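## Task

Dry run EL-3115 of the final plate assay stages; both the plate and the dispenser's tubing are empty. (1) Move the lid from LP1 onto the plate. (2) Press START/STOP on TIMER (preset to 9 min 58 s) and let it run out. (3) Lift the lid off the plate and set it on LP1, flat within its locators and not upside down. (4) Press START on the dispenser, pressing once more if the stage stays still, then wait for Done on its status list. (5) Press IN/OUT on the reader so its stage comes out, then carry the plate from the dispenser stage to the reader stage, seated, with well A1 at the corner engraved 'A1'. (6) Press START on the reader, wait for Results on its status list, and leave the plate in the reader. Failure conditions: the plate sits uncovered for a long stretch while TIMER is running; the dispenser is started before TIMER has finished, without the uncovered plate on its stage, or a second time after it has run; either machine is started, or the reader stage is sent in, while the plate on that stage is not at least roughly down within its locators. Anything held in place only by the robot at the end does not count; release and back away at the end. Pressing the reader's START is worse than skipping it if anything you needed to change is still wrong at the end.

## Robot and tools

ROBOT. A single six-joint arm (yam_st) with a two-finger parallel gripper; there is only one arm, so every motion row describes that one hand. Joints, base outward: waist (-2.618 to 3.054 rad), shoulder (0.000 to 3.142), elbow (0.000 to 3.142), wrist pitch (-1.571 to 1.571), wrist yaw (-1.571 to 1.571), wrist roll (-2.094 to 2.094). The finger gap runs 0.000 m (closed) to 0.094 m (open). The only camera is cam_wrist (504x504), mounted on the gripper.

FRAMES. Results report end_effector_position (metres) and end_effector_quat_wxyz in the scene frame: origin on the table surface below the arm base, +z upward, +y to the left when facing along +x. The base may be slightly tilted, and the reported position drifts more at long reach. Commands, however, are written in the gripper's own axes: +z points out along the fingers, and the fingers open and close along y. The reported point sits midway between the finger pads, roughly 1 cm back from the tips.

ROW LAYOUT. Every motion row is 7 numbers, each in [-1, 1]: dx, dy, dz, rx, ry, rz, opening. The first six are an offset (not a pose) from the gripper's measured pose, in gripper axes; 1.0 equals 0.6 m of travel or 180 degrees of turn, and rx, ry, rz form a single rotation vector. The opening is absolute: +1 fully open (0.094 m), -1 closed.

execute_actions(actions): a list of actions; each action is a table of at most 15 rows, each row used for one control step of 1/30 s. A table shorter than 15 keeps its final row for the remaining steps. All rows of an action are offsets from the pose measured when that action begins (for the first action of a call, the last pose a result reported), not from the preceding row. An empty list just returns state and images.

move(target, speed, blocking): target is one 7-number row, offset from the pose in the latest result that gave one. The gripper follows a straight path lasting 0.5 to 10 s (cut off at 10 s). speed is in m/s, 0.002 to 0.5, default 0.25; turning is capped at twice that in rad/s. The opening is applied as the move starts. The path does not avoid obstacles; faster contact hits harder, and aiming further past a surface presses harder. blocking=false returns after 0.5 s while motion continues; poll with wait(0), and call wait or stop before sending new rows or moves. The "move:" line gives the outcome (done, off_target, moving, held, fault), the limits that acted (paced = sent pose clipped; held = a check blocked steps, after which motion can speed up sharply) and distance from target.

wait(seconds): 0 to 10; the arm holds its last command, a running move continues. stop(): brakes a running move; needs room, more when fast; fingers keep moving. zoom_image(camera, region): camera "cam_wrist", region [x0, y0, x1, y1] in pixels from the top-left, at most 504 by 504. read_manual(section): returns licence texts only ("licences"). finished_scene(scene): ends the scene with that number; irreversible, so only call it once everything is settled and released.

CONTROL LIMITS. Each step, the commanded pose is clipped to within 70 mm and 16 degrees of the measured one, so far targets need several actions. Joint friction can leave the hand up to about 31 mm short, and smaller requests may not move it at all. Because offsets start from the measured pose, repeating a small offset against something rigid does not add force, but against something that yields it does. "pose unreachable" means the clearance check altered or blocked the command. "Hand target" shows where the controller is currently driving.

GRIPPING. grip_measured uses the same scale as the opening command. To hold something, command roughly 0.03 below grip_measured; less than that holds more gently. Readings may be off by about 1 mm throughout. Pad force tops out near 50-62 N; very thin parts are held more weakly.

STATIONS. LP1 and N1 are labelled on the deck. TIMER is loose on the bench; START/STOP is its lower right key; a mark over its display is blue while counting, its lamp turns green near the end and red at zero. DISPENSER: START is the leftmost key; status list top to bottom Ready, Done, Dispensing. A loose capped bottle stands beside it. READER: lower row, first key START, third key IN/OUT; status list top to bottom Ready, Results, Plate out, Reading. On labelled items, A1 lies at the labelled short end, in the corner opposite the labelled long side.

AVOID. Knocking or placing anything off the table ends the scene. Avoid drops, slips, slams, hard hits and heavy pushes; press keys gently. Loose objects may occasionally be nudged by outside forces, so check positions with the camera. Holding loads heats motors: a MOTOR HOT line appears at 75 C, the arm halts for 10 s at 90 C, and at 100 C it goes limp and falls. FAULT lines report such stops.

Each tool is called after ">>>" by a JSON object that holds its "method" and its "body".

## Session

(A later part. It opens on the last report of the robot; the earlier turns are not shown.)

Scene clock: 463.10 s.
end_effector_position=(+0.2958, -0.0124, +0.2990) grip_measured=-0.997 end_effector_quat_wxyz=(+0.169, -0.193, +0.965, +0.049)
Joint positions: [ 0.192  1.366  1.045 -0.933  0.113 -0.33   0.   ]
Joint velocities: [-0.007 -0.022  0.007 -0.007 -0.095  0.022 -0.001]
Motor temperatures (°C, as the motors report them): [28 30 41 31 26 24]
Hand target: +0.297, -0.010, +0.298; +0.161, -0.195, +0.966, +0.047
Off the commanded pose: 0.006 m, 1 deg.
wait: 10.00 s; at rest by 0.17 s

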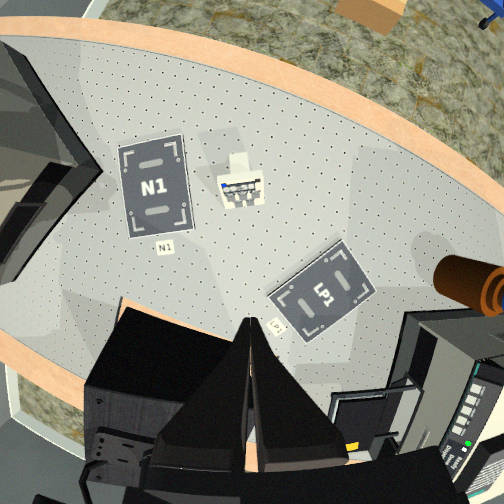

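Status: the timer started at about clock 292 s and is due at about 890 s. Reference poses: lid on plate (0.104, -0.2855, 0.111), quat (0, -0.184, 0.983, 0); lid on LP1 (0.286, -0.165, 0.029), quat (0, 0.254, 0.967, 0); lid grip command 0.75.

>>> {"method": "wait", "body": {"seconds": 10}}

>>> {"method": "wait", "body": {"seconds": 10}}

>>> {"method": "wait", "body": {"seconds": 10}}

>>> {"method": "wait", "body": {"seconds": 10}}

>>> {"method": "wait", "body": {"seconds": 10}}

>>> {"method": "wait", "body": {"seconds": 10}}

>>> {"method": "wait", "body": {"seconds": 10}}

>>> {"method": "wait", "body": {"seconds": 10}}

>>> {"method": "wait", "body": {"seconds": 10}}

>>> {"method": "wait", "body": {"seconds": 10}}

>>> {"method": "wait", "body": {"seconds": 10}}

>>> {"method": "wait", "body": {"seconds": 10}}

>>> {"method": "wait", "body": {"seconds": 10}}

>>> {"method": "wait", "body": {"seconds": 10}}

Scene clock: 484.07 s.
end_effector_position=(+0.2958, -0.0124, +0.2990) grip_measured=-0.997 end_effector_quat_wxyz=(+0.169, -0.193, +0.965, +0.049)
Joint positions: [ 0.192  1.366  1.045 -0.933  0.113 -0.33   0.   ]
Joint velocities: [ 0.002  0.012 -0.007  0.007  0.007  0.066 -0.   ]
Motor temperatures (°C, as the motors report them): [28 29 42 31 26 24]
Hand target: +0.297, -0.010, +0.298; +0.161, -0.195, +0.966, +0.047
Off the commanded pose: 0.006 m, 1 deg.
wait: 10.00 s; at rest from the start

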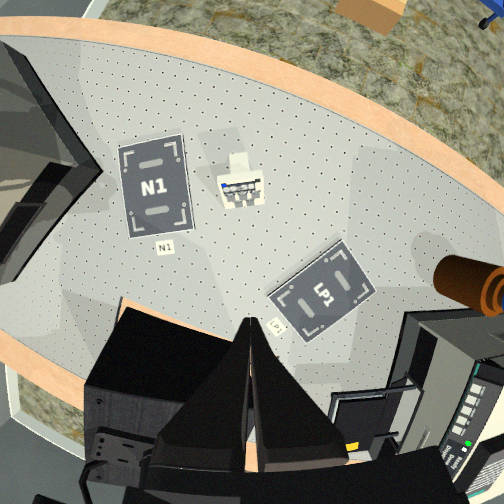

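Scene clock: 494.07 s.
end_effector_position=(+0.2958, -0.0124, +0.2990) grip_measured=-0.997 end_effector_quat_wxyz=(+0.169, -0.193, +0.965, +0.049)
Joint positions: [ 0.192  1.366  1.045 -0.933  0.113 -0.33   0.   ]
Joint velocities: [ 0.012  0.002  0.002 -0.007 -0.007 -0.066  0.   ]
Motor temperatures (°C, as the motors report them): [28 29 42 31 26 24]
Hand target: +0.297, -0.010, +0.298; +0.161, -0.195, +0.966, +0.047
Off the commanded pose: 0.006 m, 1 deg.
wait: 10.00 s; at rest by 0.17 s

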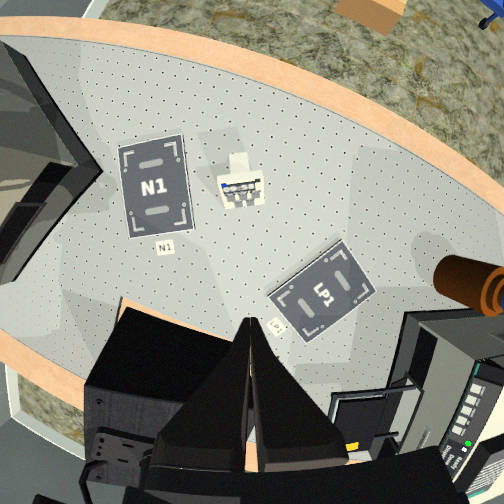

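Scene clock: 504.07 s.
end_effector_position=(+0.2958, -0.0124, +0.2990) grip_measured=-0.997 end_effector_quat_wxyz=(+0.169, -0.193, +0.965, +0.049)
Joint positions: [ 0.192  1.366  1.045 -0.933  0.113 -0.33   0.   ]
Joint velocities: [-0.017  0.007  0.007  0.007  0.022 -0.022 -0.   ]
Motor temperatures (°C, as the motors report them): [28 29 42 31 26 24]
Hand target: +0.297, -0.010, +0.298; +0.161, -0.195, +0.966, +0.047
Off the commanded pose: 0.006 m, 1 deg.
wait: 10.00 s; at rest by 0.17 s

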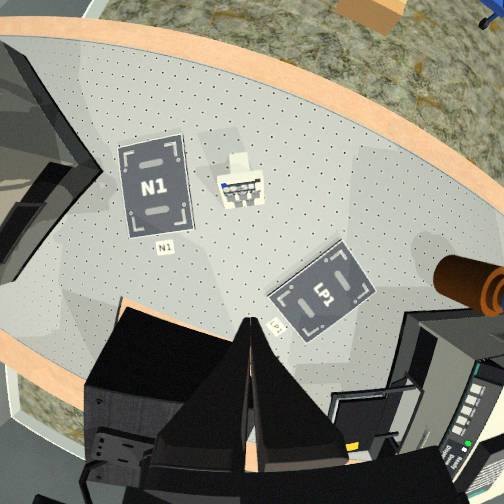

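Scene clock: 514.07 s.
end_effector_position=(+0.2958, -0.0124, +0.2990) grip_measured=-0.997 end_effector_quat_wxyz=(+0.169, -0.193, +0.965, +0.049)
Joint positions: [ 0.192  1.366  1.045 -0.933  0.113 -0.33   0.   ]
Joint velocities: [ 0.012 -0.012 -0.002  0.007 -0.081  0.022 -0.   ]
Motor temperatures (°C, as the motors report them): [28 29 43 31 26 24]
Hand target: +0.297, -0.010, +0.298; +0.161, -0.195, +0.966, +0.047
Off the commanded pose: 0.006 m, 1 deg.
wait: 10.00 s; at rest by 0.17 s

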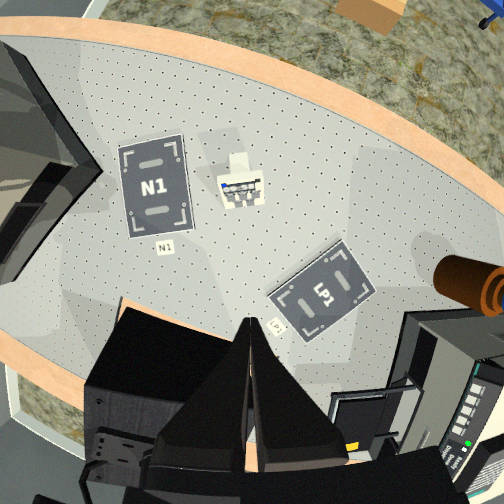

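Scene clock: 524.07 s.
end_effector_position=(+0.2958, -0.0124, +0.2990) grip_measured=-0.997 end_effector_quat_wxyz=(+0.169, -0.193, +0.965, +0.049)
Joint positions: [ 0.192  1.366  1.045 -0.933  0.113 -0.33   0.   ]
Joint velocities: [-0.012  0.002  0.002 -0.037 -0.051 -0.022  0.   ]
Motor temperatures (°C, as the motors report them): [28 29 43 31 26 24]
Hand target: +0.297, -0.010, +0.298; +0.161, -0.195, +0.966, +0.047
Off the commanded pose: 0.006 m, 1 deg.
wait: 10.00 s; at rest by 0.17 s

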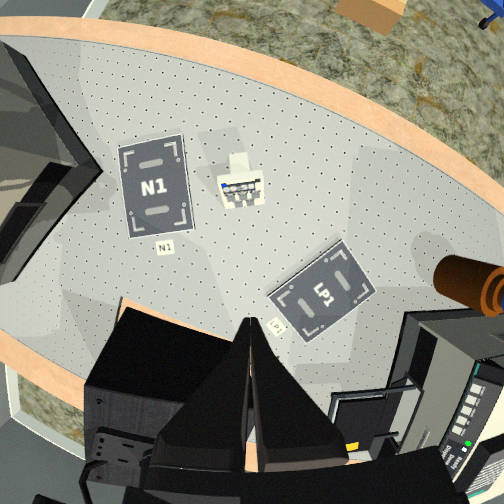

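Scene clock: 534.07 s.
end_effector_position=(+0.2958, -0.0124, +0.2990) grip_measured=-0.997 end_effector_quat_wxyz=(+0.169, -0.193, +0.965, +0.049)
Joint positions: [ 0.192  1.366  1.045 -0.933  0.113 -0.33   0.   ]
Joint velocities: [-0.007  0.012 -0.012 -0.007  0.007  0.022 -0.001]
Motor temperatures (°C, as the motors report them): [28 29 43 31 26 24]
Hand target: +0.297, -0.010, +0.298; +0.161, -0.195, +0.966, +0.047
Off the commanded pose: 0.006 m, 1 deg.
wait: 10.00 s; at rest by 0.17 s

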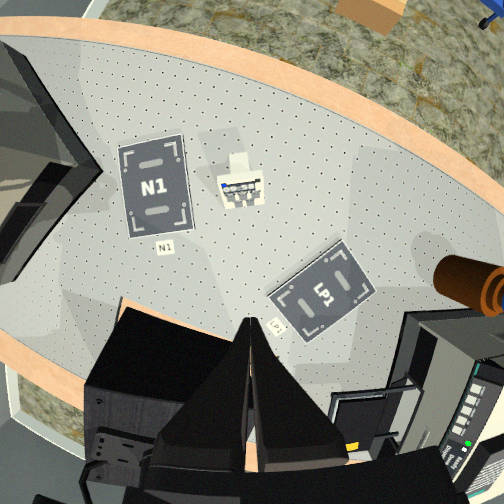

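Scene clock: 544.07 s.
end_effector_position=(+0.2958, -0.0124, +0.2990) grip_measured=-0.997 end_effector_quat_wxyz=(+0.169, -0.193, +0.965, +0.049)
Joint positions: [ 0.192  1.366  1.045 -0.933  0.113 -0.33   0.   ]
Joint velocities: [-0.002  0.012 -0.007  0.081 -0.066  0.022 -0.001]
Motor temperatures (°C, as the motors report them): [28 29 43 31 26 24]
Hand target: +0.297, -0.010, +0.298; +0.161, -0.195, +0.966, +0.047
Off the commanded pose: 0.006 m, 1 deg.
wait: 10.00 s; at rest by 0.17 s

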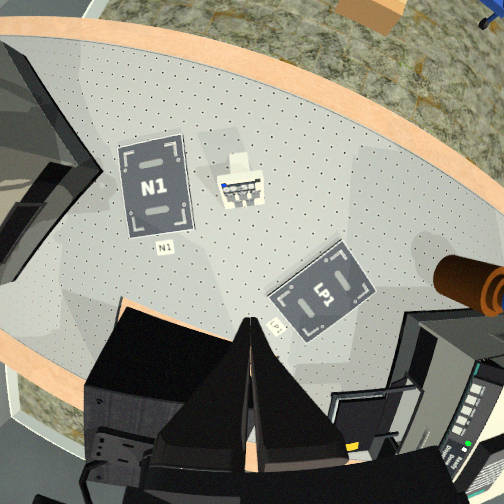

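Scene clock: 554.07 s.
end_effector_position=(+0.2958, -0.0124, +0.2990) grip_measured=-0.997 end_effector_quat_wxyz=(+0.169, -0.193, +0.965, +0.049)
Joint positions: [ 0.192  1.366  1.045 -0.933  0.113 -0.33   0.   ]
Joint velocities: [-0.012  0.002 -0.037 -0.051  0.066  0.066  0.   ]
Motor temperatures (°C, as the motors report them): [28 29 43 31 26 24]
Hand target: +0.297, -0.010, +0.298; +0.161, -0.195, +0.966, +0.047
Off the commanded pose: 0.006 m, 1 deg.
wait: 10.00 s; at rest by 0.17 s

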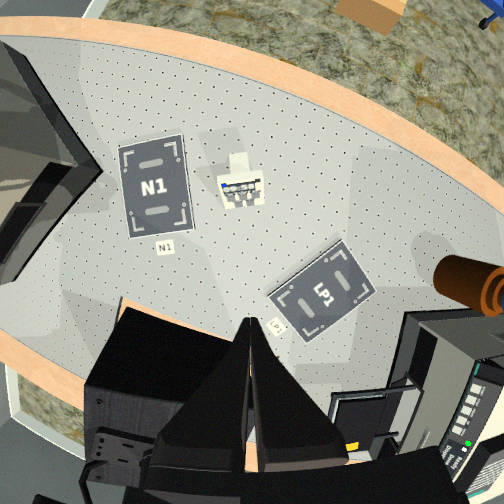

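Scene clock: 564.07 s.
end_effector_position=(+0.2958, -0.0124, +0.2990) grip_measured=-0.997 end_effector_quat_wxyz=(+0.169, -0.193, +0.965, +0.049)
Joint positions: [ 0.192  1.366  1.045 -0.933  0.113 -0.33   0.   ]
Joint velocities: [ 0.012 -0.022 -0.012  0.007 -0.022  0.022  0.001]
Motor temperatures (°C, as the motors report them): [28 29 44 31 26 24]
Hand target: +0.297, -0.010, +0.298; +0.161, -0.195, +0.966, +0.047
Off the commanded pose: 0.006 m, 1 deg.
wait: 10.00 s; at rest by 0.17 s

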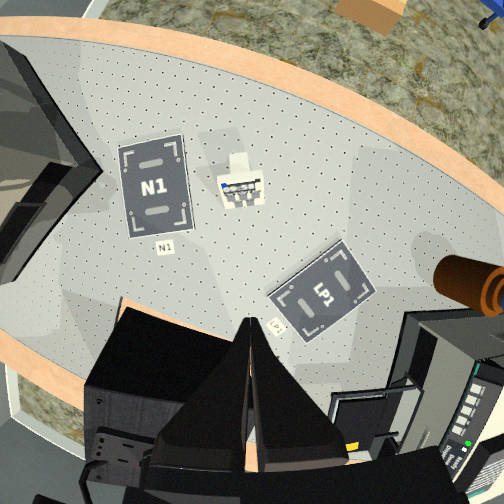

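Scene clock: 574.07 s.
end_effector_position=(+0.2958, -0.0124, +0.2990) grip_measured=-0.997 end_effector_quat_wxyz=(+0.169, -0.193, +0.965, +0.049)
Joint positions: [ 0.192  1.366  1.045 -0.933  0.113 -0.33   0.   ]
Joint velocities: [0.002 0.002 0.017 0.051 0.022 0.022 0.001]
Motor temperatures (°C, as the motors report them): [28 29 44 31 26 24]
Hand target: +0.297, -0.010, +0.298; +0.161, -0.195, +0.966, +0.047
Off the commanded pose: 0.006 m, 1 deg.
wait: 10.00 s; at rest by 0.17 s

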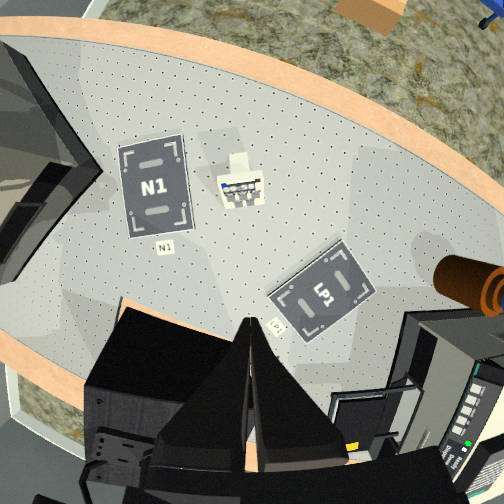

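Scene clock: 584.07 s.
end_effector_position=(+0.2958, -0.0124, +0.2990) grip_measured=-0.997 end_effector_quat_wxyz=(+0.169, -0.193, +0.965, +0.049)
Joint positions: [ 0.192  1.366  1.045 -0.933  0.113 -0.33   0.   ]
Joint velocities: [ 0.007  0.002 -0.007 -0.051  0.007 -0.081 -0.   ]
Motor temperatures (°C, as the motors report them): [28 29 44 31 26 24]
Hand target: +0.297, -0.010, +0.298; +0.161, -0.195, +0.966, +0.047
Off the commanded pose: 0.006 m, 1 deg.
wait: 10.00 s; at rest by 0.17 s

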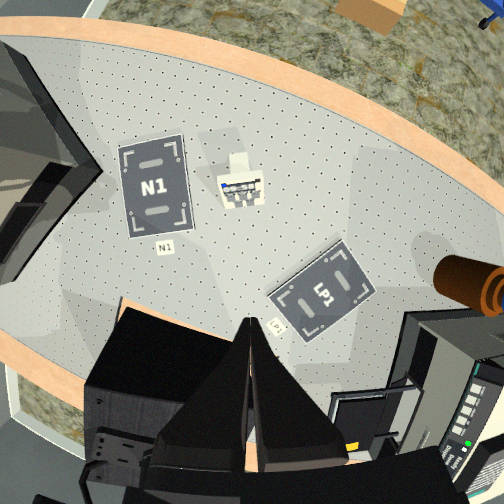

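Scene clock: 594.07 s.
end_effector_position=(+0.2958, -0.0124, +0.2990) grip_measured=-0.997 end_effector_quat_wxyz=(+0.169, -0.193, +0.965, +0.049)
Joint positions: [ 0.192  1.366  1.045 -0.933  0.113 -0.33   0.   ]
Joint velocities: [-0.017  0.012  0.012  0.022 -0.007 -0.037 -0.001]
Motor temperatures (°C, as the motors report them): [28 29 44 31 26 24]
Hand target: +0.297, -0.010, +0.298; +0.161, -0.195, +0.966, +0.047
Off the commanded pose: 0.006 m, 1 deg.
wait: 10.00 s; at rest by 0.17 s

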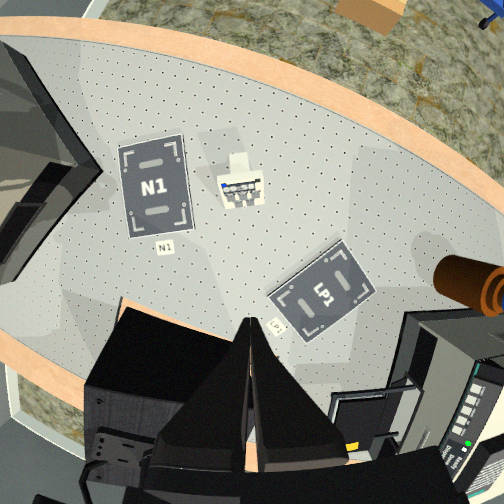

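Scene clock: 604.07 s.
end_effector_position=(+0.2958, -0.0124, +0.2990) grip_measured=-0.997 end_effector_quat_wxyz=(+0.169, -0.193, +0.965, +0.049)
Joint positions: [ 0.192  1.366  1.045 -0.933  0.113 -0.33   0.   ]
Joint velocities: [ 0.012 -0.007 -0.012  0.007 -0.007  0.022 -0.   ]
Motor temperatures (°C, as the motors report them): [28 29 44 31 26 24]
Hand target: +0.297, -0.010, +0.298; +0.161, -0.195, +0.966, +0.047
Off the commanded pose: 0.006 m, 1 deg.
wait: 10.00 s; at rest by 0.17 s

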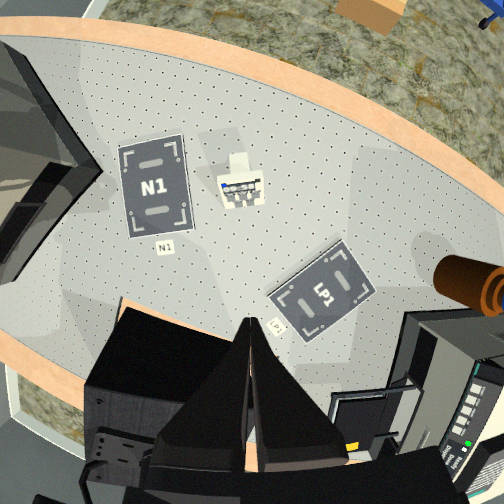

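Scene clock: 614.07 s.
end_effector_position=(+0.2958, -0.0124, +0.2990) grip_measured=-0.997 end_effector_quat_wxyz=(+0.169, -0.193, +0.965, +0.049)
Joint positions: [ 0.192  1.366  1.045 -0.933  0.113 -0.33   0.   ]
Joint velocities: [ 0.017  0.002  0.002  0.022 -0.007 -0.095  0.001]
Motor temperatures (°C, as the motors report them): [28 29 45 31 26 24]
Hand target: +0.297, -0.010, +0.298; +0.161, -0.195, +0.966, +0.047
Off the commanded pose: 0.006 m, 1 deg.
wait: 10.00 s; at rest by 0.17 s

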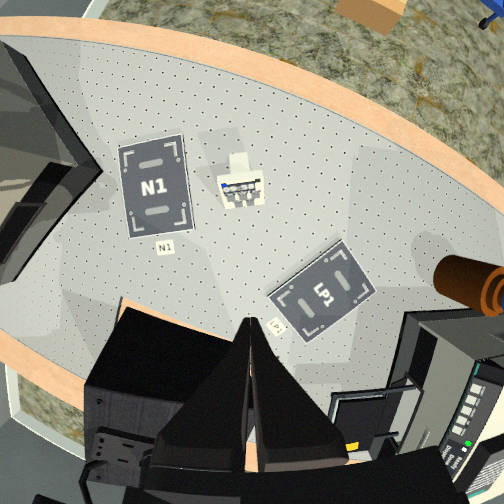

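>>> {"method": "wait", "body": {"seconds": 10}}

>>> {"method": "wait", "body": {"seconds": 10}}

>>> {"method": "wait", "body": {"seconds": 10}}

>>> {"method": "wait", "body": {"seconds": 10}}

>>> {"method": "wait", "body": {"seconds": 10}}

>>> {"method": "wait", "body": {"seconds": 10}}

>>> {"method": "wait", "body": {"seconds": 10}}

>>> {"method": "wait", "body": {"seconds": 10}}

>>> {"method": "wait", "body": {"seconds": 10}}

>>> {"method": "wait", "body": {"seconds": 10}}

>>> {"method": "wait", "body": {"seconds": 10}}

>>> {"method": "wait", "body": {"seconds": 10}}

>>> {"method": "wait", "body": {"seconds": 10}}

>>> {"method": "wait", "body": {"seconds": 10}}

Scene clock: 635.43 s.
end_effector_position=(+0.2958, -0.0124, +0.2990) grip_measured=-0.997 end_effector_quat_wxyz=(+0.169, -0.193, +0.965, +0.049)
Joint positions: [ 0.192  1.366  1.045 -0.933  0.113 -0.33   0.   ]
Joint velocities: [-0.002 -0.007  0.002  0.007 -0.066  0.007  0.   ]
Motor temperatures (°C, as the motors report them): [28 29 45 31 26 24]
Hand target: +0.297, -0.010, +0.298; +0.161, -0.195, +0.966, +0.047
Off the commanded pose: 0.006 m, 1 deg.
wait: 10.00 s; at rest from the start

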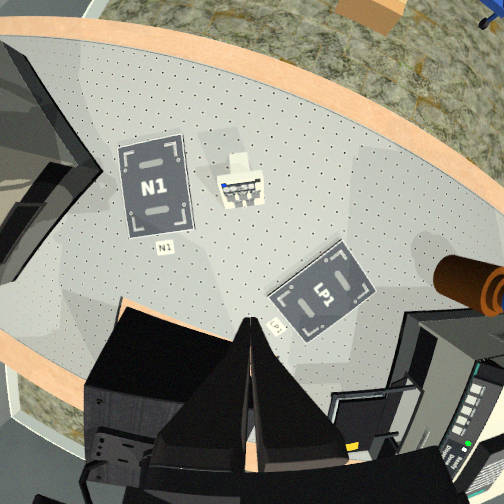

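Scene clock: 645.43 s.
end_effector_position=(+0.2958, -0.0124, +0.2990) grip_measured=-0.997 end_effector_quat_wxyz=(+0.169, -0.193, +0.965, +0.049)
Joint positions: [ 0.192  1.366  1.045 -0.933  0.113 -0.33   0.   ]
Joint velocities: [-0.017 -0.032  0.012 -0.007 -0.022  0.022  0.001]
Motor temperatures (°C, as the motors report them): [28 29 45 31 26 24]
Hand target: +0.297, -0.010, +0.298; +0.161, -0.195, +0.966, +0.047
Off the commanded pose: 0.006 m, 1 deg.
wait: 10.00 s; at rest by 0.17 s

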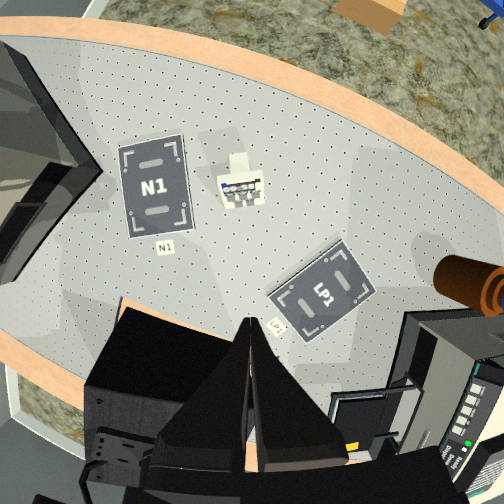

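Scene clock: 655.43 s.
end_effector_position=(+0.2958, -0.0124, +0.2990) grip_measured=-0.997 end_effector_quat_wxyz=(+0.169, -0.193, +0.965, +0.049)
Joint positions: [ 0.192  1.366  1.045 -0.933  0.113 -0.33   0.   ]
Joint velocities: [ 0.007  0.007 -0.002 -0.11  -0.066 -0.007 -0.002]
Motor temperatures (°C, as the motors report them): [28 29 45 31 26 24]
Hand target: +0.297, -0.010, +0.298; +0.161, -0.195, +0.966, +0.047
Off the commanded pose: 0.006 m, 1 deg.
wait: 10.00 s; at rest by 0.17 s

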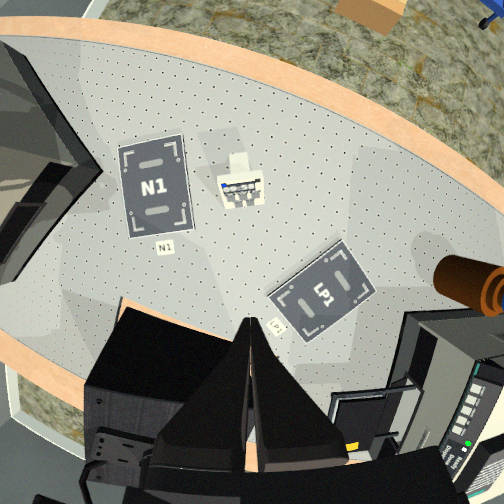

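Scene clock: 665.43 s.
end_effector_position=(+0.2958, -0.0124, +0.2990) grip_measured=-0.997 end_effector_quat_wxyz=(+0.169, -0.193, +0.965, +0.049)
Joint positions: [ 0.192  1.366  1.045 -0.933  0.113 -0.33   0.   ]
Joint velocities: [-0.012 -0.012 -0.002 -0.066 -0.051 -0.051  0.001]
Motor temperatures (°C, as the motors report them): [28 29 46 31 26 24]
Hand target: +0.297, -0.010, +0.298; +0.161, -0.195, +0.966, +0.047
Off the commanded pose: 0.006 m, 1 deg.
wait: 10.00 s; at rest by 0.17 s

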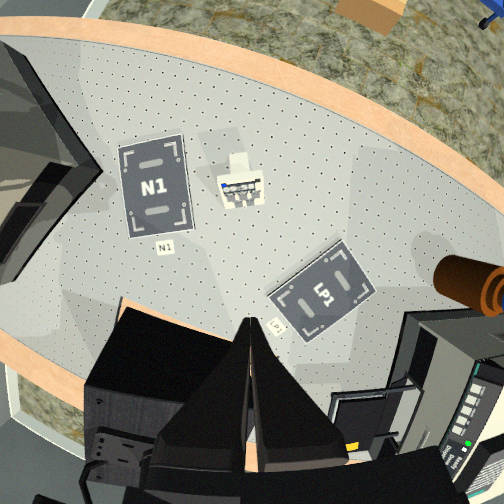

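Scene clock: 675.43 s.
end_effector_position=(+0.2958, -0.0124, +0.2990) grip_measured=-0.997 end_effector_quat_wxyz=(+0.169, -0.193, +0.965, +0.049)
Joint positions: [ 0.192  1.366  1.045 -0.933  0.113 -0.33   0.   ]
Joint velocities: [-0.017 -0.002 -0.007 -0.066  0.007  0.007  0.   ]
Motor temperatures (°C, as the motors report them): [28 29 46 31 26 24]
Hand target: +0.297, -0.010, +0.298; +0.161, -0.195, +0.966, +0.047
Off the commanded pose: 0.006 m, 1 deg.
wait: 10.00 s; at rest by 0.17 s

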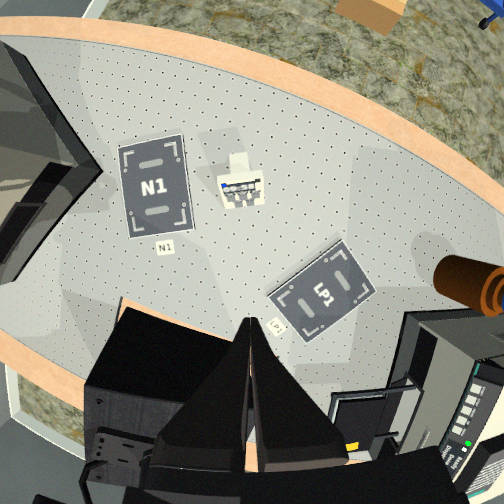

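Scene clock: 685.43 s.
end_effector_position=(+0.2958, -0.0124, +0.2990) grip_measured=-0.997 end_effector_quat_wxyz=(+0.169, -0.193, +0.965, +0.049)
Joint positions: [ 0.192  1.366  1.045 -0.933  0.113 -0.33   0.   ]
Joint velocities: [ 0.002 -0.002  0.017 -0.066 -0.066  0.022  0.001]
Motor temperatures (°C, as the motors report them): [28 29 46 31 26 24]
Hand target: +0.297, -0.010, +0.298; +0.161, -0.195, +0.966, +0.047
Off the commanded pose: 0.006 m, 1 deg.
wait: 10.00 s; at rest by 0.17 s

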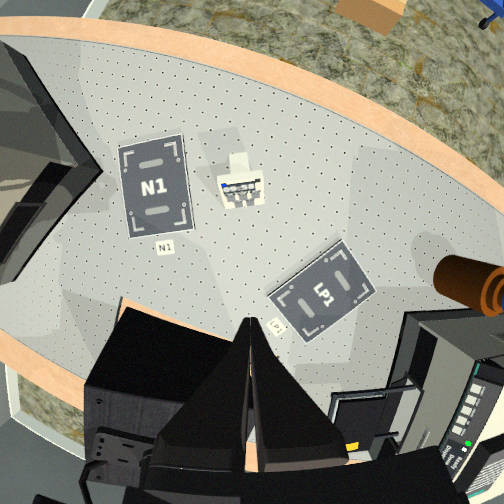

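Scene clock: 695.43 s.
end_effector_position=(+0.2958, -0.0124, +0.2990) grip_measured=-0.997 end_effector_quat_wxyz=(+0.169, -0.193, +0.965, +0.049)
Joint positions: [ 0.192  1.366  1.045 -0.933  0.113 -0.33   0.   ]
Joint velocities: [-0.022 -0.017 -0.022  0.066 -0.007 -0.007  0.   ]
Motor temperatures (°C, as the motors report them): [28 29 46 31 26 24]
Hand target: +0.297, -0.010, +0.298; +0.161, -0.195, +0.966, +0.047
Off the commanded pose: 0.006 m, 1 deg.
wait: 10.00 s; at rest by 0.17 s

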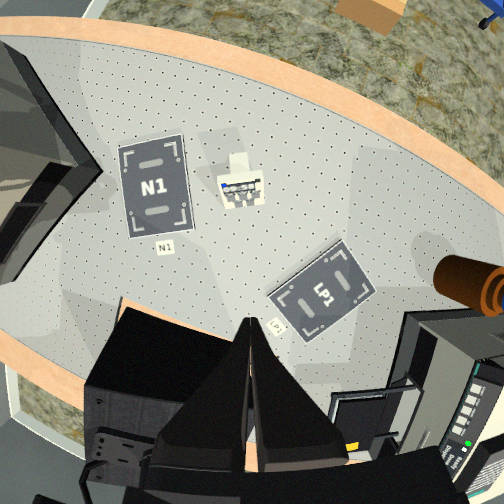

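Scene clock: 705.43 s.
end_effector_position=(+0.2958, -0.0124, +0.2990) grip_measured=-0.997 end_effector_quat_wxyz=(+0.169, -0.193, +0.965, +0.049)
Joint positions: [ 0.192  1.366  1.045 -0.933  0.113 -0.33   0.   ]
Joint velocities: [ 0.017 -0.002 -0.007 -0.095  0.037  0.007 -0.   ]
Motor temperatures (°C, as the motors report them): [28 29 46 31 26 24]
Hand target: +0.297, -0.010, +0.298; +0.161, -0.195, +0.966, +0.047
Off the commanded pose: 0.006 m, 1 deg.
wait: 10.00 s; at rest by 0.17 s

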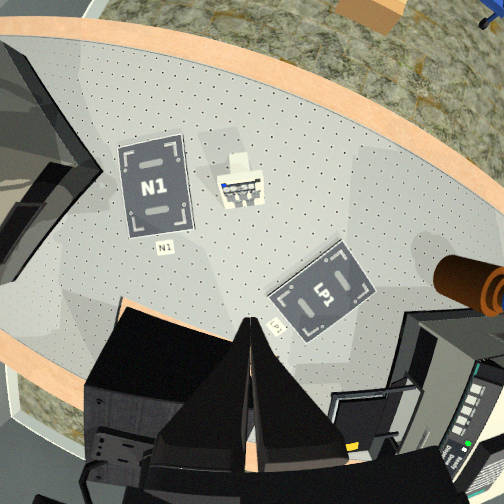

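Scene clock: 715.43 s.
end_effector_position=(+0.2958, -0.0124, +0.2990) grip_measured=-0.997 end_effector_quat_wxyz=(+0.169, -0.193, +0.965, +0.049)
Joint positions: [ 0.192  1.366  1.045 -0.933  0.113 -0.33   0.   ]
Joint velocities: [-0.012  0.007  0.002 -0.007 -0.022 -0.007  0.001]
Motor temperatures (°C, as the motors report them): [28 29 46 31 26 24]
Hand target: +0.297, -0.010, +0.298; +0.161, -0.195, +0.966, +0.047
Off the commanded pose: 0.006 m, 1 deg.
wait: 10.00 s; at rest by 0.17 s

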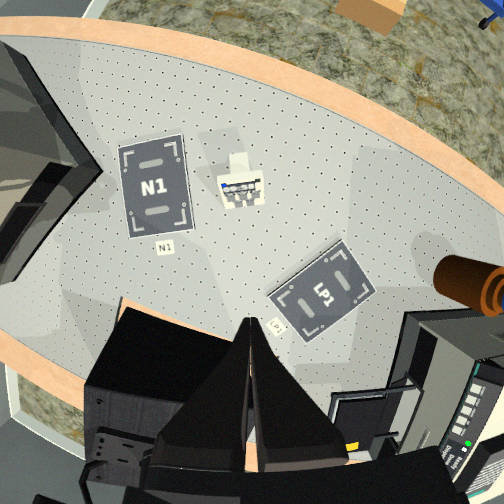

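Scene clock: 725.43 s.
end_effector_position=(+0.2958, -0.0124, +0.2990) grip_measured=-0.997 end_effector_quat_wxyz=(+0.169, -0.193, +0.965, +0.049)
Joint positions: [ 0.192  1.366  1.045 -0.933  0.113 -0.33   0.   ]
Joint velocities: [ 0.017 -0.032 -0.012  0.095  0.007 -0.095 -0.001]
Motor temperatures (°C, as the motors report them): [28 29 47 31 26 24]
Hand target: +0.297, -0.010, +0.298; +0.161, -0.195, +0.966, +0.047
Off the commanded pose: 0.006 m, 1 deg.
wait: 10.00 s; at rest by 0.17 s

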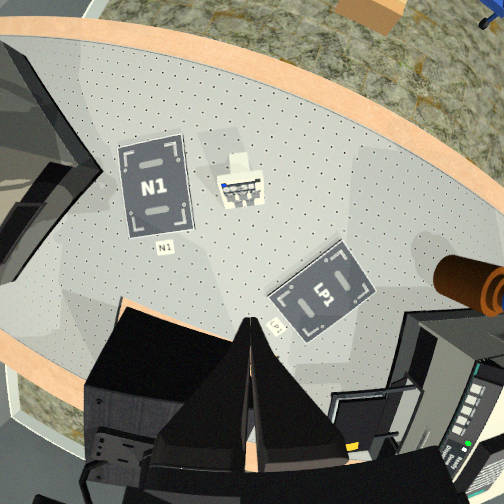

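Scene clock: 735.43 s.
end_effector_position=(+0.2958, -0.0124, +0.2990) grip_measured=-0.997 end_effector_quat_wxyz=(+0.169, -0.193, +0.965, +0.049)
Joint positions: [ 0.192  1.366  1.045 -0.933  0.113 -0.33   0.   ]
Joint velocities: [-0.022 -0.002 -0.012 -0.007  0.066  0.066 -0.002]
Motor temperatures (°C, as the motors report them): [28 29 47 31 26 24]
Hand target: +0.297, -0.010, +0.298; +0.161, -0.195, +0.966, +0.047
Off the commanded pose: 0.006 m, 1 deg.
wait: 10.00 s; at rest by 0.17 s

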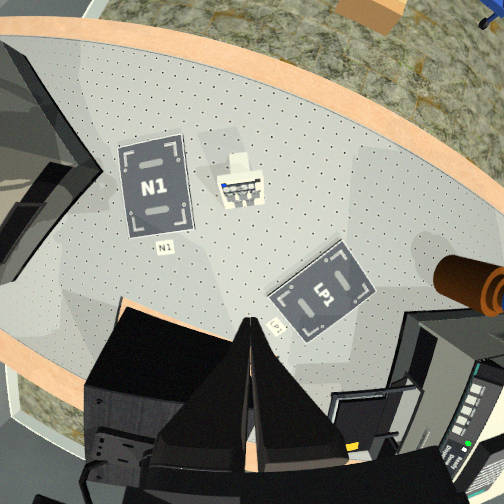

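Scene clock: 745.43 s.
end_effector_position=(+0.2958, -0.0124, +0.2990) grip_measured=-0.997 end_effector_quat_wxyz=(+0.169, -0.193, +0.965, +0.049)
Joint positions: [ 0.192  1.366  1.045 -0.933  0.113 -0.33   0.   ]
Joint velocities: [-0.007  0.022  0.017  0.022 -0.051 -0.022 -0.   ]
Motor temperatures (°C, as the motors report them): [28 29 47 31 26 24]
Hand target: +0.297, -0.010, +0.298; +0.161, -0.195, +0.966, +0.047
Off the commanded pose: 0.006 m, 1 deg.
wait: 10.00 s; at rest by 0.17 s

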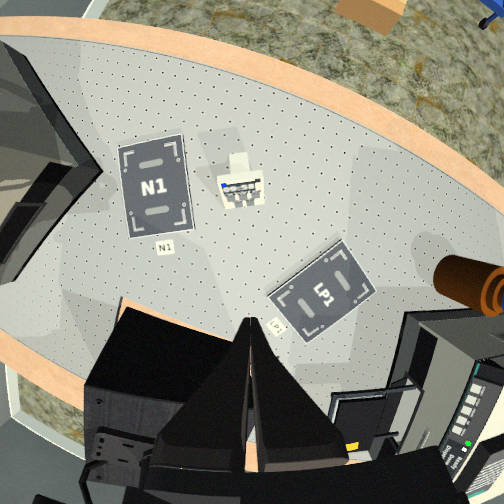

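Scene clock: 755.43 s.
end_effector_position=(+0.2958, -0.0124, +0.2990) grip_measured=-0.997 end_effector_quat_wxyz=(+0.169, -0.193, +0.965, +0.049)
Joint positions: [ 0.192  1.366  1.045 -0.933  0.113 -0.33   0.   ]
Joint velocities: [-0.007 -0.002 -0.002 -0.051 -0.037 -0.022 -0.   ]
Motor temperatures (°C, as the motors report them): [28 29 47 31 26 24]
Hand target: +0.297, -0.010, +0.298; +0.161, -0.195, +0.966, +0.047
Off the commanded pose: 0.006 m, 1 deg.
wait: 10.00 s; at rest by 0.17 s

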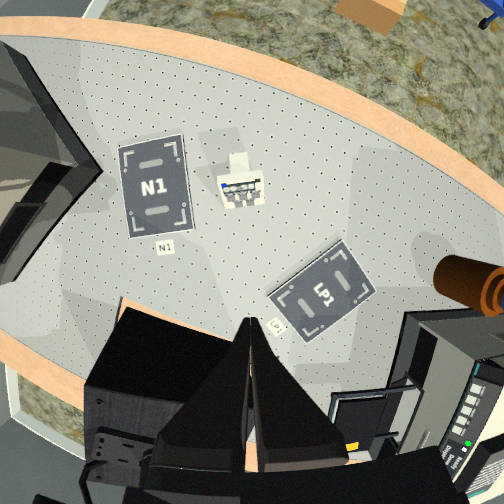

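Scene clock: 765.43 s.
end_effector_position=(+0.2958, -0.0124, +0.2990) grip_measured=-0.997 end_effector_quat_wxyz=(+0.169, -0.193, +0.965, +0.049)
Joint positions: [ 0.192  1.366  1.045 -0.933  0.113 -0.33   0.   ]
Joint velocities: [ 0.002  0.017 -0.002  0.066 -0.022  0.007  0.   ]
Motor temperatures (°C, as the motors report them): [28 29 47 31 26 24]
Hand target: +0.297, -0.010, +0.298; +0.161, -0.195, +0.966, +0.047
Off the commanded pose: 0.006 m, 1 deg.
wait: 10.00 s; at rest by 0.17 s

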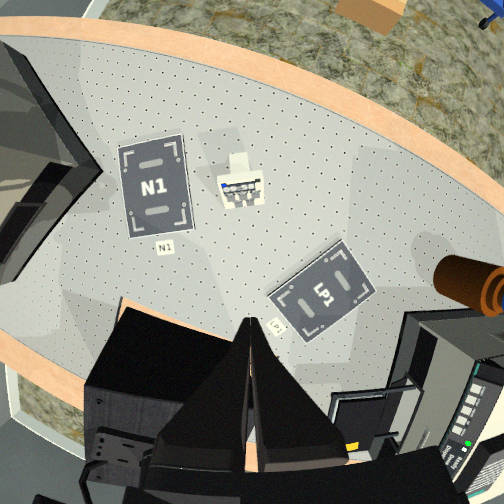

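>>> {"method": "wait", "body": {"seconds": 10}}

>>> {"method": "wait", "body": {"seconds": 10}}

>>> {"method": "wait", "body": {"seconds": 10}}

>>> {"method": "wait", "body": {"seconds": 10}}

>>> {"method": "wait", "body": {"seconds": 10}}

>>> {"method": "wait", "body": {"seconds": 10}}

>>> {"method": "wait", "body": {"seconds": 10}}

>>> {"method": "wait", "body": {"seconds": 10}}

>>> {"method": "wait", "body": {"seconds": 10}}

>>> {"method": "wait", "body": {"seconds": 10}}

>>> {"method": "wait", "body": {"seconds": 10}}

>>> {"method": "wait", "body": {"seconds": 10}}

>>> {"method": "zoom_image", "body": {"camera": "cam_wrist", "region": [190,140,290,220]}}

Scene clock: 783.83 s.
end_effector_position=(+0.2958, -0.0124, +0.2990) grip_measured=-0.997 end_effector_quat_wxyz=(+0.169, -0.193, +0.965, +0.049)
Joint positions: [ 0.192  1.366  1.045 -0.933  0.113 -0.33   0.   ]
Joint velocities: [-0.007  0.002  0.002 -0.007 -0.007  0.037 -0.001]
Motor temperatures (°C, as the motors report them): [28 29 47 31 26 24]
Hand target: +0.297, -0.010, +0.298; +0.161, -0.195, +0.966, +0.047
Off the commanded pose: 0.006 m, 1 deg.
wait: 10.00 s; at rest from the start

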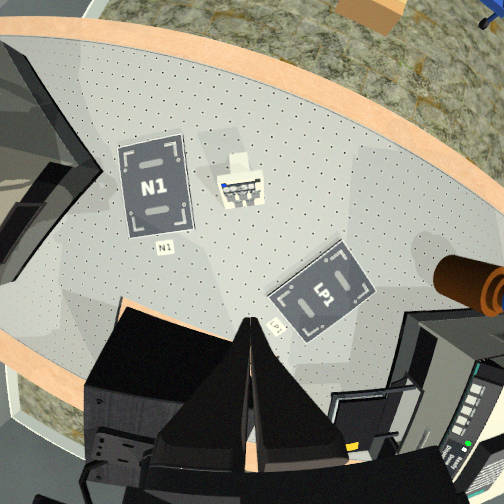

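Scene clock: 793.83 s.
end_effector_position=(+0.2958, -0.0124, +0.2990) grip_measured=-0.997 end_effector_quat_wxyz=(+0.169, -0.193, +0.965, +0.049)
Joint positions: [ 0.192  1.366  1.045 -0.933  0.113 -0.33   0.   ]
Joint velocities: [-0.002  0.012  0.012  0.066  0.007 -0.007 -0.001]
Motor temperatures (°C, as the motors report them): [28 29 48 31 26 24]
Hand target: +0.297, -0.010, +0.298; +0.161, -0.195, +0.966, +0.047
Off the commanded pose: 0.006 m, 1 deg.
wait: 10.00 s; at rest by 0.17 s

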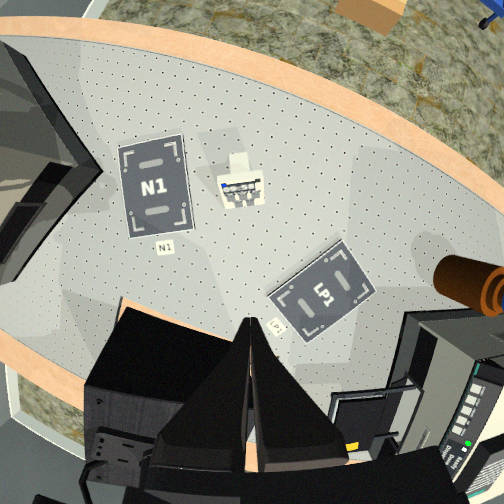

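Scene clock: 803.83 s.
end_effector_position=(+0.2958, -0.0124, +0.2990) grip_measured=-0.997 end_effector_quat_wxyz=(+0.169, -0.193, +0.965, +0.049)
Joint positions: [ 0.192  1.366  1.045 -0.933  0.113 -0.33   0.   ]
Joint velocities: [-0.002 -0.002  0.017 -0.051 -0.037  0.007 -0.001]
Motor temperatures (°C, as the motors report them): [28 29 48 31 26 24]
Hand target: +0.297, -0.010, +0.298; +0.161, -0.195, +0.966, +0.047
Off the commanded pose: 0.006 m, 1 deg.
wait: 10.00 s; at rest by 0.17 s

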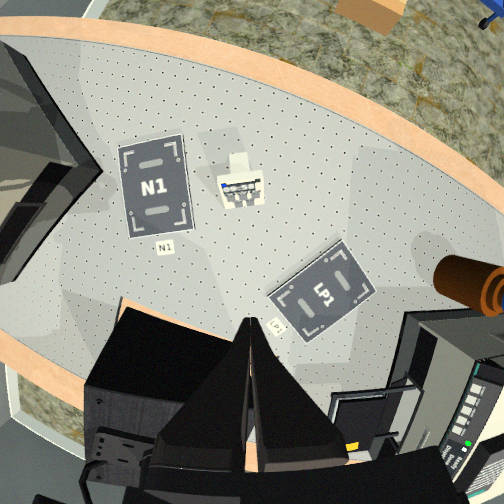

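Scene clock: 813.83 s.
end_effector_position=(+0.2958, -0.0124, +0.2990) grip_measured=-0.997 end_effector_quat_wxyz=(+0.169, -0.193, +0.965, +0.049)
Joint positions: [ 0.192  1.366  1.045 -0.933  0.113 -0.33   0.   ]
Joint velocities: [ 0.007 -0.002 -0.017 -0.007  0.037  0.007  0.   ]
Motor temperatures (°C, as the motors report them): [28 29 48 31 26 24]
Hand target: +0.297, -0.010, +0.298; +0.161, -0.195, +0.966, +0.047
Off the commanded pose: 0.006 m, 1 deg.
wait: 10.00 s; at rest by 0.17 s

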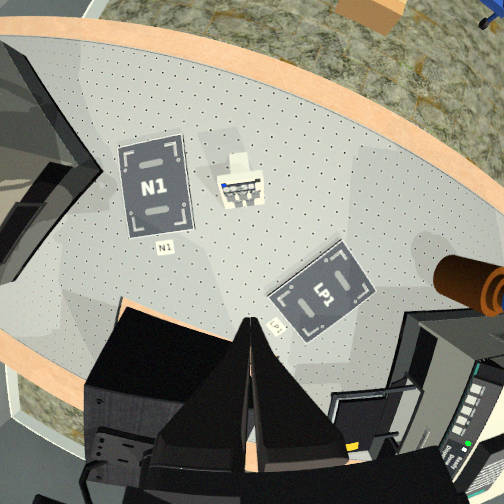

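Scene clock: 823.83 s.
end_effector_position=(+0.2958, -0.0124, +0.2990) grip_measured=-0.997 end_effector_quat_wxyz=(+0.169, -0.193, +0.965, +0.049)
Joint positions: [ 0.192  1.366  1.045 -0.933  0.113 -0.33   0.   ]
Joint velocities: [-0.007  0.002 -0.017  0.066  0.022 -0.066  0.001]
Motor temperatures (°C, as the motors report them): [28 29 48 31 26 24]
Hand target: +0.297, -0.010, +0.298; +0.161, -0.195, +0.966, +0.047
Off the commanded pose: 0.006 m, 1 deg.
wait: 10.00 s; at rest by 0.17 s

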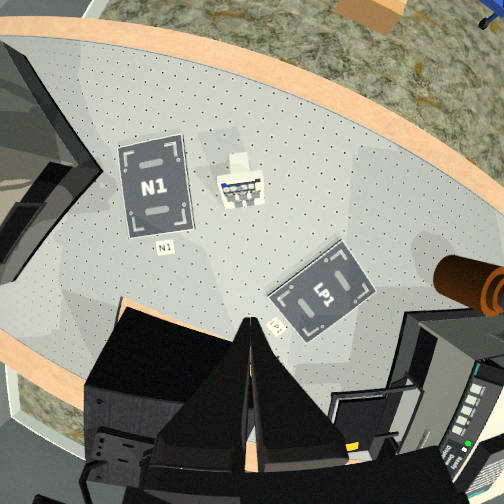

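Scene clock: 833.83 s.
end_effector_position=(+0.2958, -0.0124, +0.2990) grip_measured=-0.997 end_effector_quat_wxyz=(+0.169, -0.193, +0.965, +0.049)
Joint positions: [ 0.192  1.366  1.045 -0.933  0.113 -0.33   0.   ]
Joint velocities: [-0.017 -0.002  0.002 -0.081 -0.037  0.051 -0.002]
Motor temperatures (°C, as the motors report them): [28 29 48 31 26 24]
Hand target: +0.297, -0.010, +0.298; +0.161, -0.195, +0.966, +0.047
Off the commanded pose: 0.006 m, 1 deg.
wait: 10.00 s; at rest by 0.17 s

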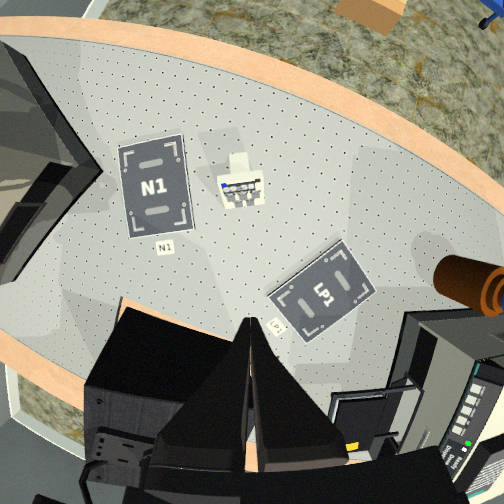

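Scene clock: 843.83 s.
end_effector_position=(+0.2958, -0.0124, +0.2990) grip_measured=-0.997 end_effector_quat_wxyz=(+0.169, -0.193, +0.965, +0.049)
Joint positions: [ 0.192  1.366  1.045 -0.933  0.113 -0.33   0.   ]
Joint velocities: [-0.007 -0.017 -0.027  0.007 -0.11   0.066  0.001]
Motor temperatures (°C, as the motors report them): [28 29 48 31 26 24]
Hand target: +0.297, -0.010, +0.298; +0.161, -0.195, +0.966, +0.047
Off the commanded pose: 0.006 m, 1 deg.
wait: 10.00 s; at rest by 0.17 s

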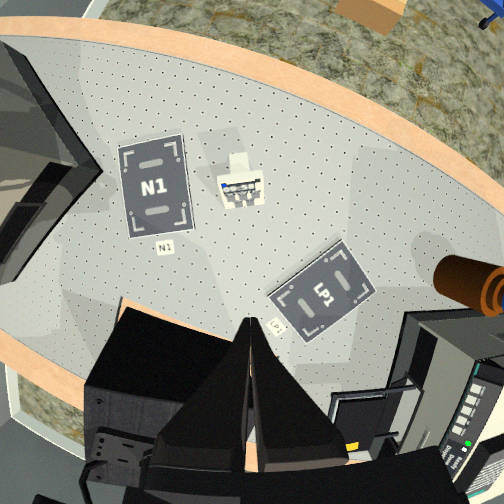

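Scene clock: 853.83 s.
end_effector_position=(+0.2958, -0.0124, +0.2990) grip_measured=-0.997 end_effector_quat_wxyz=(+0.169, -0.193, +0.965, +0.049)
Joint positions: [ 0.192  1.366  1.045 -0.933  0.113 -0.33   0.   ]
Joint velocities: [-0.007  0.002  0.007 -0.007  0.037  0.066 -0.   ]
Motor temperatures (°C, as the motors report them): [28 29 48 31 26 24]
Hand target: +0.297, -0.010, +0.298; +0.161, -0.195, +0.966, +0.047
Off the commanded pose: 0.006 m, 1 deg.
wait: 10.00 s; at rest by 0.17 s

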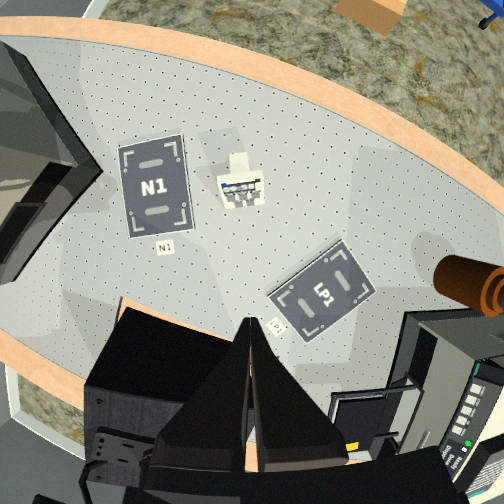

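Scene clock: 863.83 s.
end_effector_position=(+0.2958, -0.0124, +0.2990) grip_measured=-0.997 end_effector_quat_wxyz=(+0.169, -0.193, +0.965, +0.049)
Joint positions: [ 0.192  1.366  1.045 -0.933  0.113 -0.33   0.   ]
Joint velocities: [ 0.007 -0.007 -0.007  0.007 -0.051 -0.051 -0.   ]
Motor temperatures (°C, as the motors report them): [28 29 48 31 26 24]
Hand target: +0.297, -0.010, +0.298; +0.161, -0.195, +0.966, +0.047
Off the commanded pose: 0.006 m, 1 deg.
wait: 10.00 s; at rest by 0.17 s

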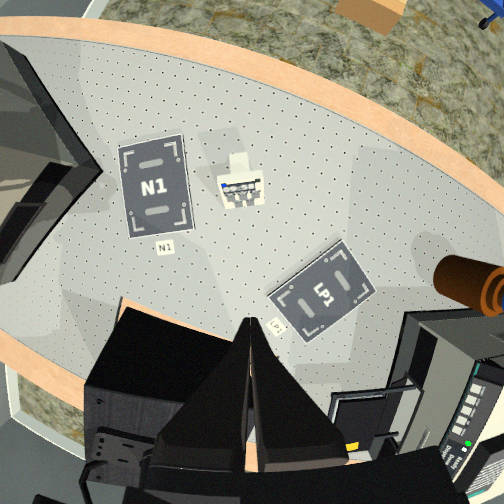

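Scene clock: 873.83 s.
end_effector_position=(+0.2958, -0.0124, +0.2990) grip_measured=-0.997 end_effector_quat_wxyz=(+0.169, -0.193, +0.965, +0.049)
Joint positions: [ 0.192  1.366  1.045 -0.933  0.113 -0.33   0.   ]
Joint velocities: [ 0.007 -0.017  0.022 -0.037  0.022 -0.007  0.001]
Motor temperatures (°C, as the motors report them): [28 29 49 31 26 24]
Hand target: +0.297, -0.010, +0.298; +0.161, -0.195, +0.966, +0.047
Off the commanded pose: 0.006 m, 1 deg.
wait: 10.00 s; at rest by 0.17 s

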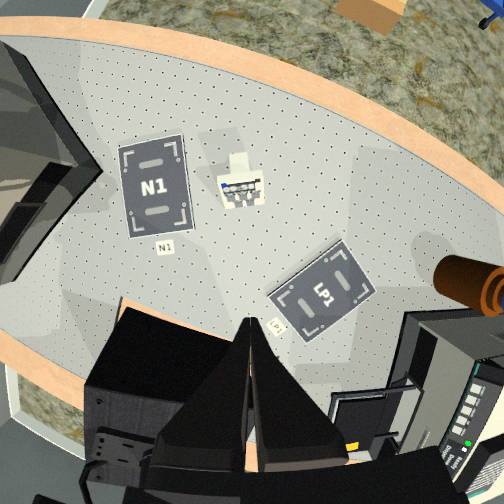

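Scene clock: 883.83 s.
end_effector_position=(+0.2958, -0.0124, +0.2990) grip_measured=-0.997 end_effector_quat_wxyz=(+0.169, -0.193, +0.965, +0.049)
Joint positions: [ 0.192  1.366  1.045 -0.933  0.113 -0.33   0.   ]
Joint velocities: [ 0.017  0.002 -0.012  0.095  0.007  0.022 -0.   ]
Motor temperatures (°C, as the motors report them): [28 28 49 31 26 24]
Hand target: +0.297, -0.010, +0.298; +0.161, -0.195, +0.966, +0.047
Off the commanded pose: 0.006 m, 1 deg.
wait: 10.00 s; at rest by 0.17 s

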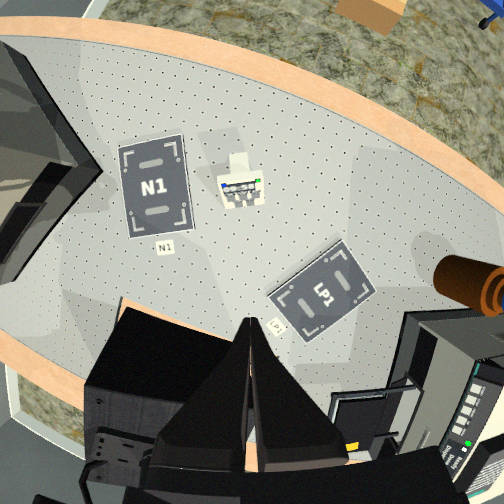

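Scene clock: 893.83 s.
end_effector_position=(+0.2958, -0.0124, +0.2990) grip_measured=-0.997 end_effector_quat_wxyz=(+0.169, -0.193, +0.965, +0.049)
Joint positions: [ 0.192  1.366  1.045 -0.933  0.113 -0.33   0.   ]
Joint velocities: [-0.002  0.017 -0.002  0.007 -0.007  0.022 -0.001]
Motor temperatures (°C, as the motors report them): [28 28 49 31 26 24]
Hand target: +0.297, -0.010, +0.298; +0.161, -0.195, +0.966, +0.047
Off the commanded pose: 0.006 m, 1 deg.
wait: 10.00 s; at rest by 0.17 s

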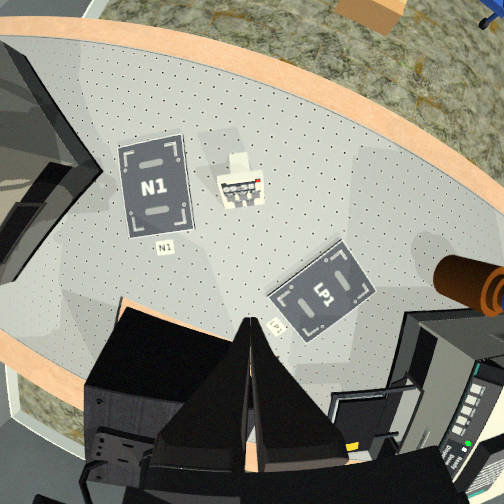

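Region (190, 140, 290, 220) of cam_wrist's 504x504 image, scaled by 5.040, with more detail than that image has; it fills the top 403 rows of this view, and the rest is white.

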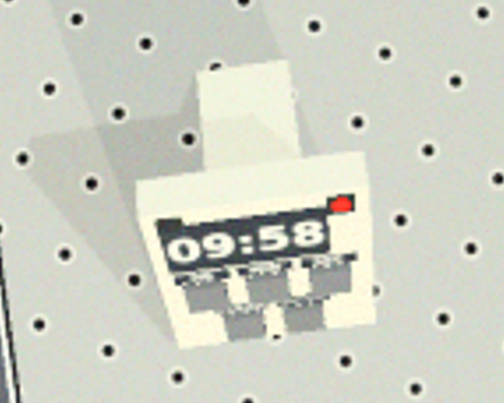

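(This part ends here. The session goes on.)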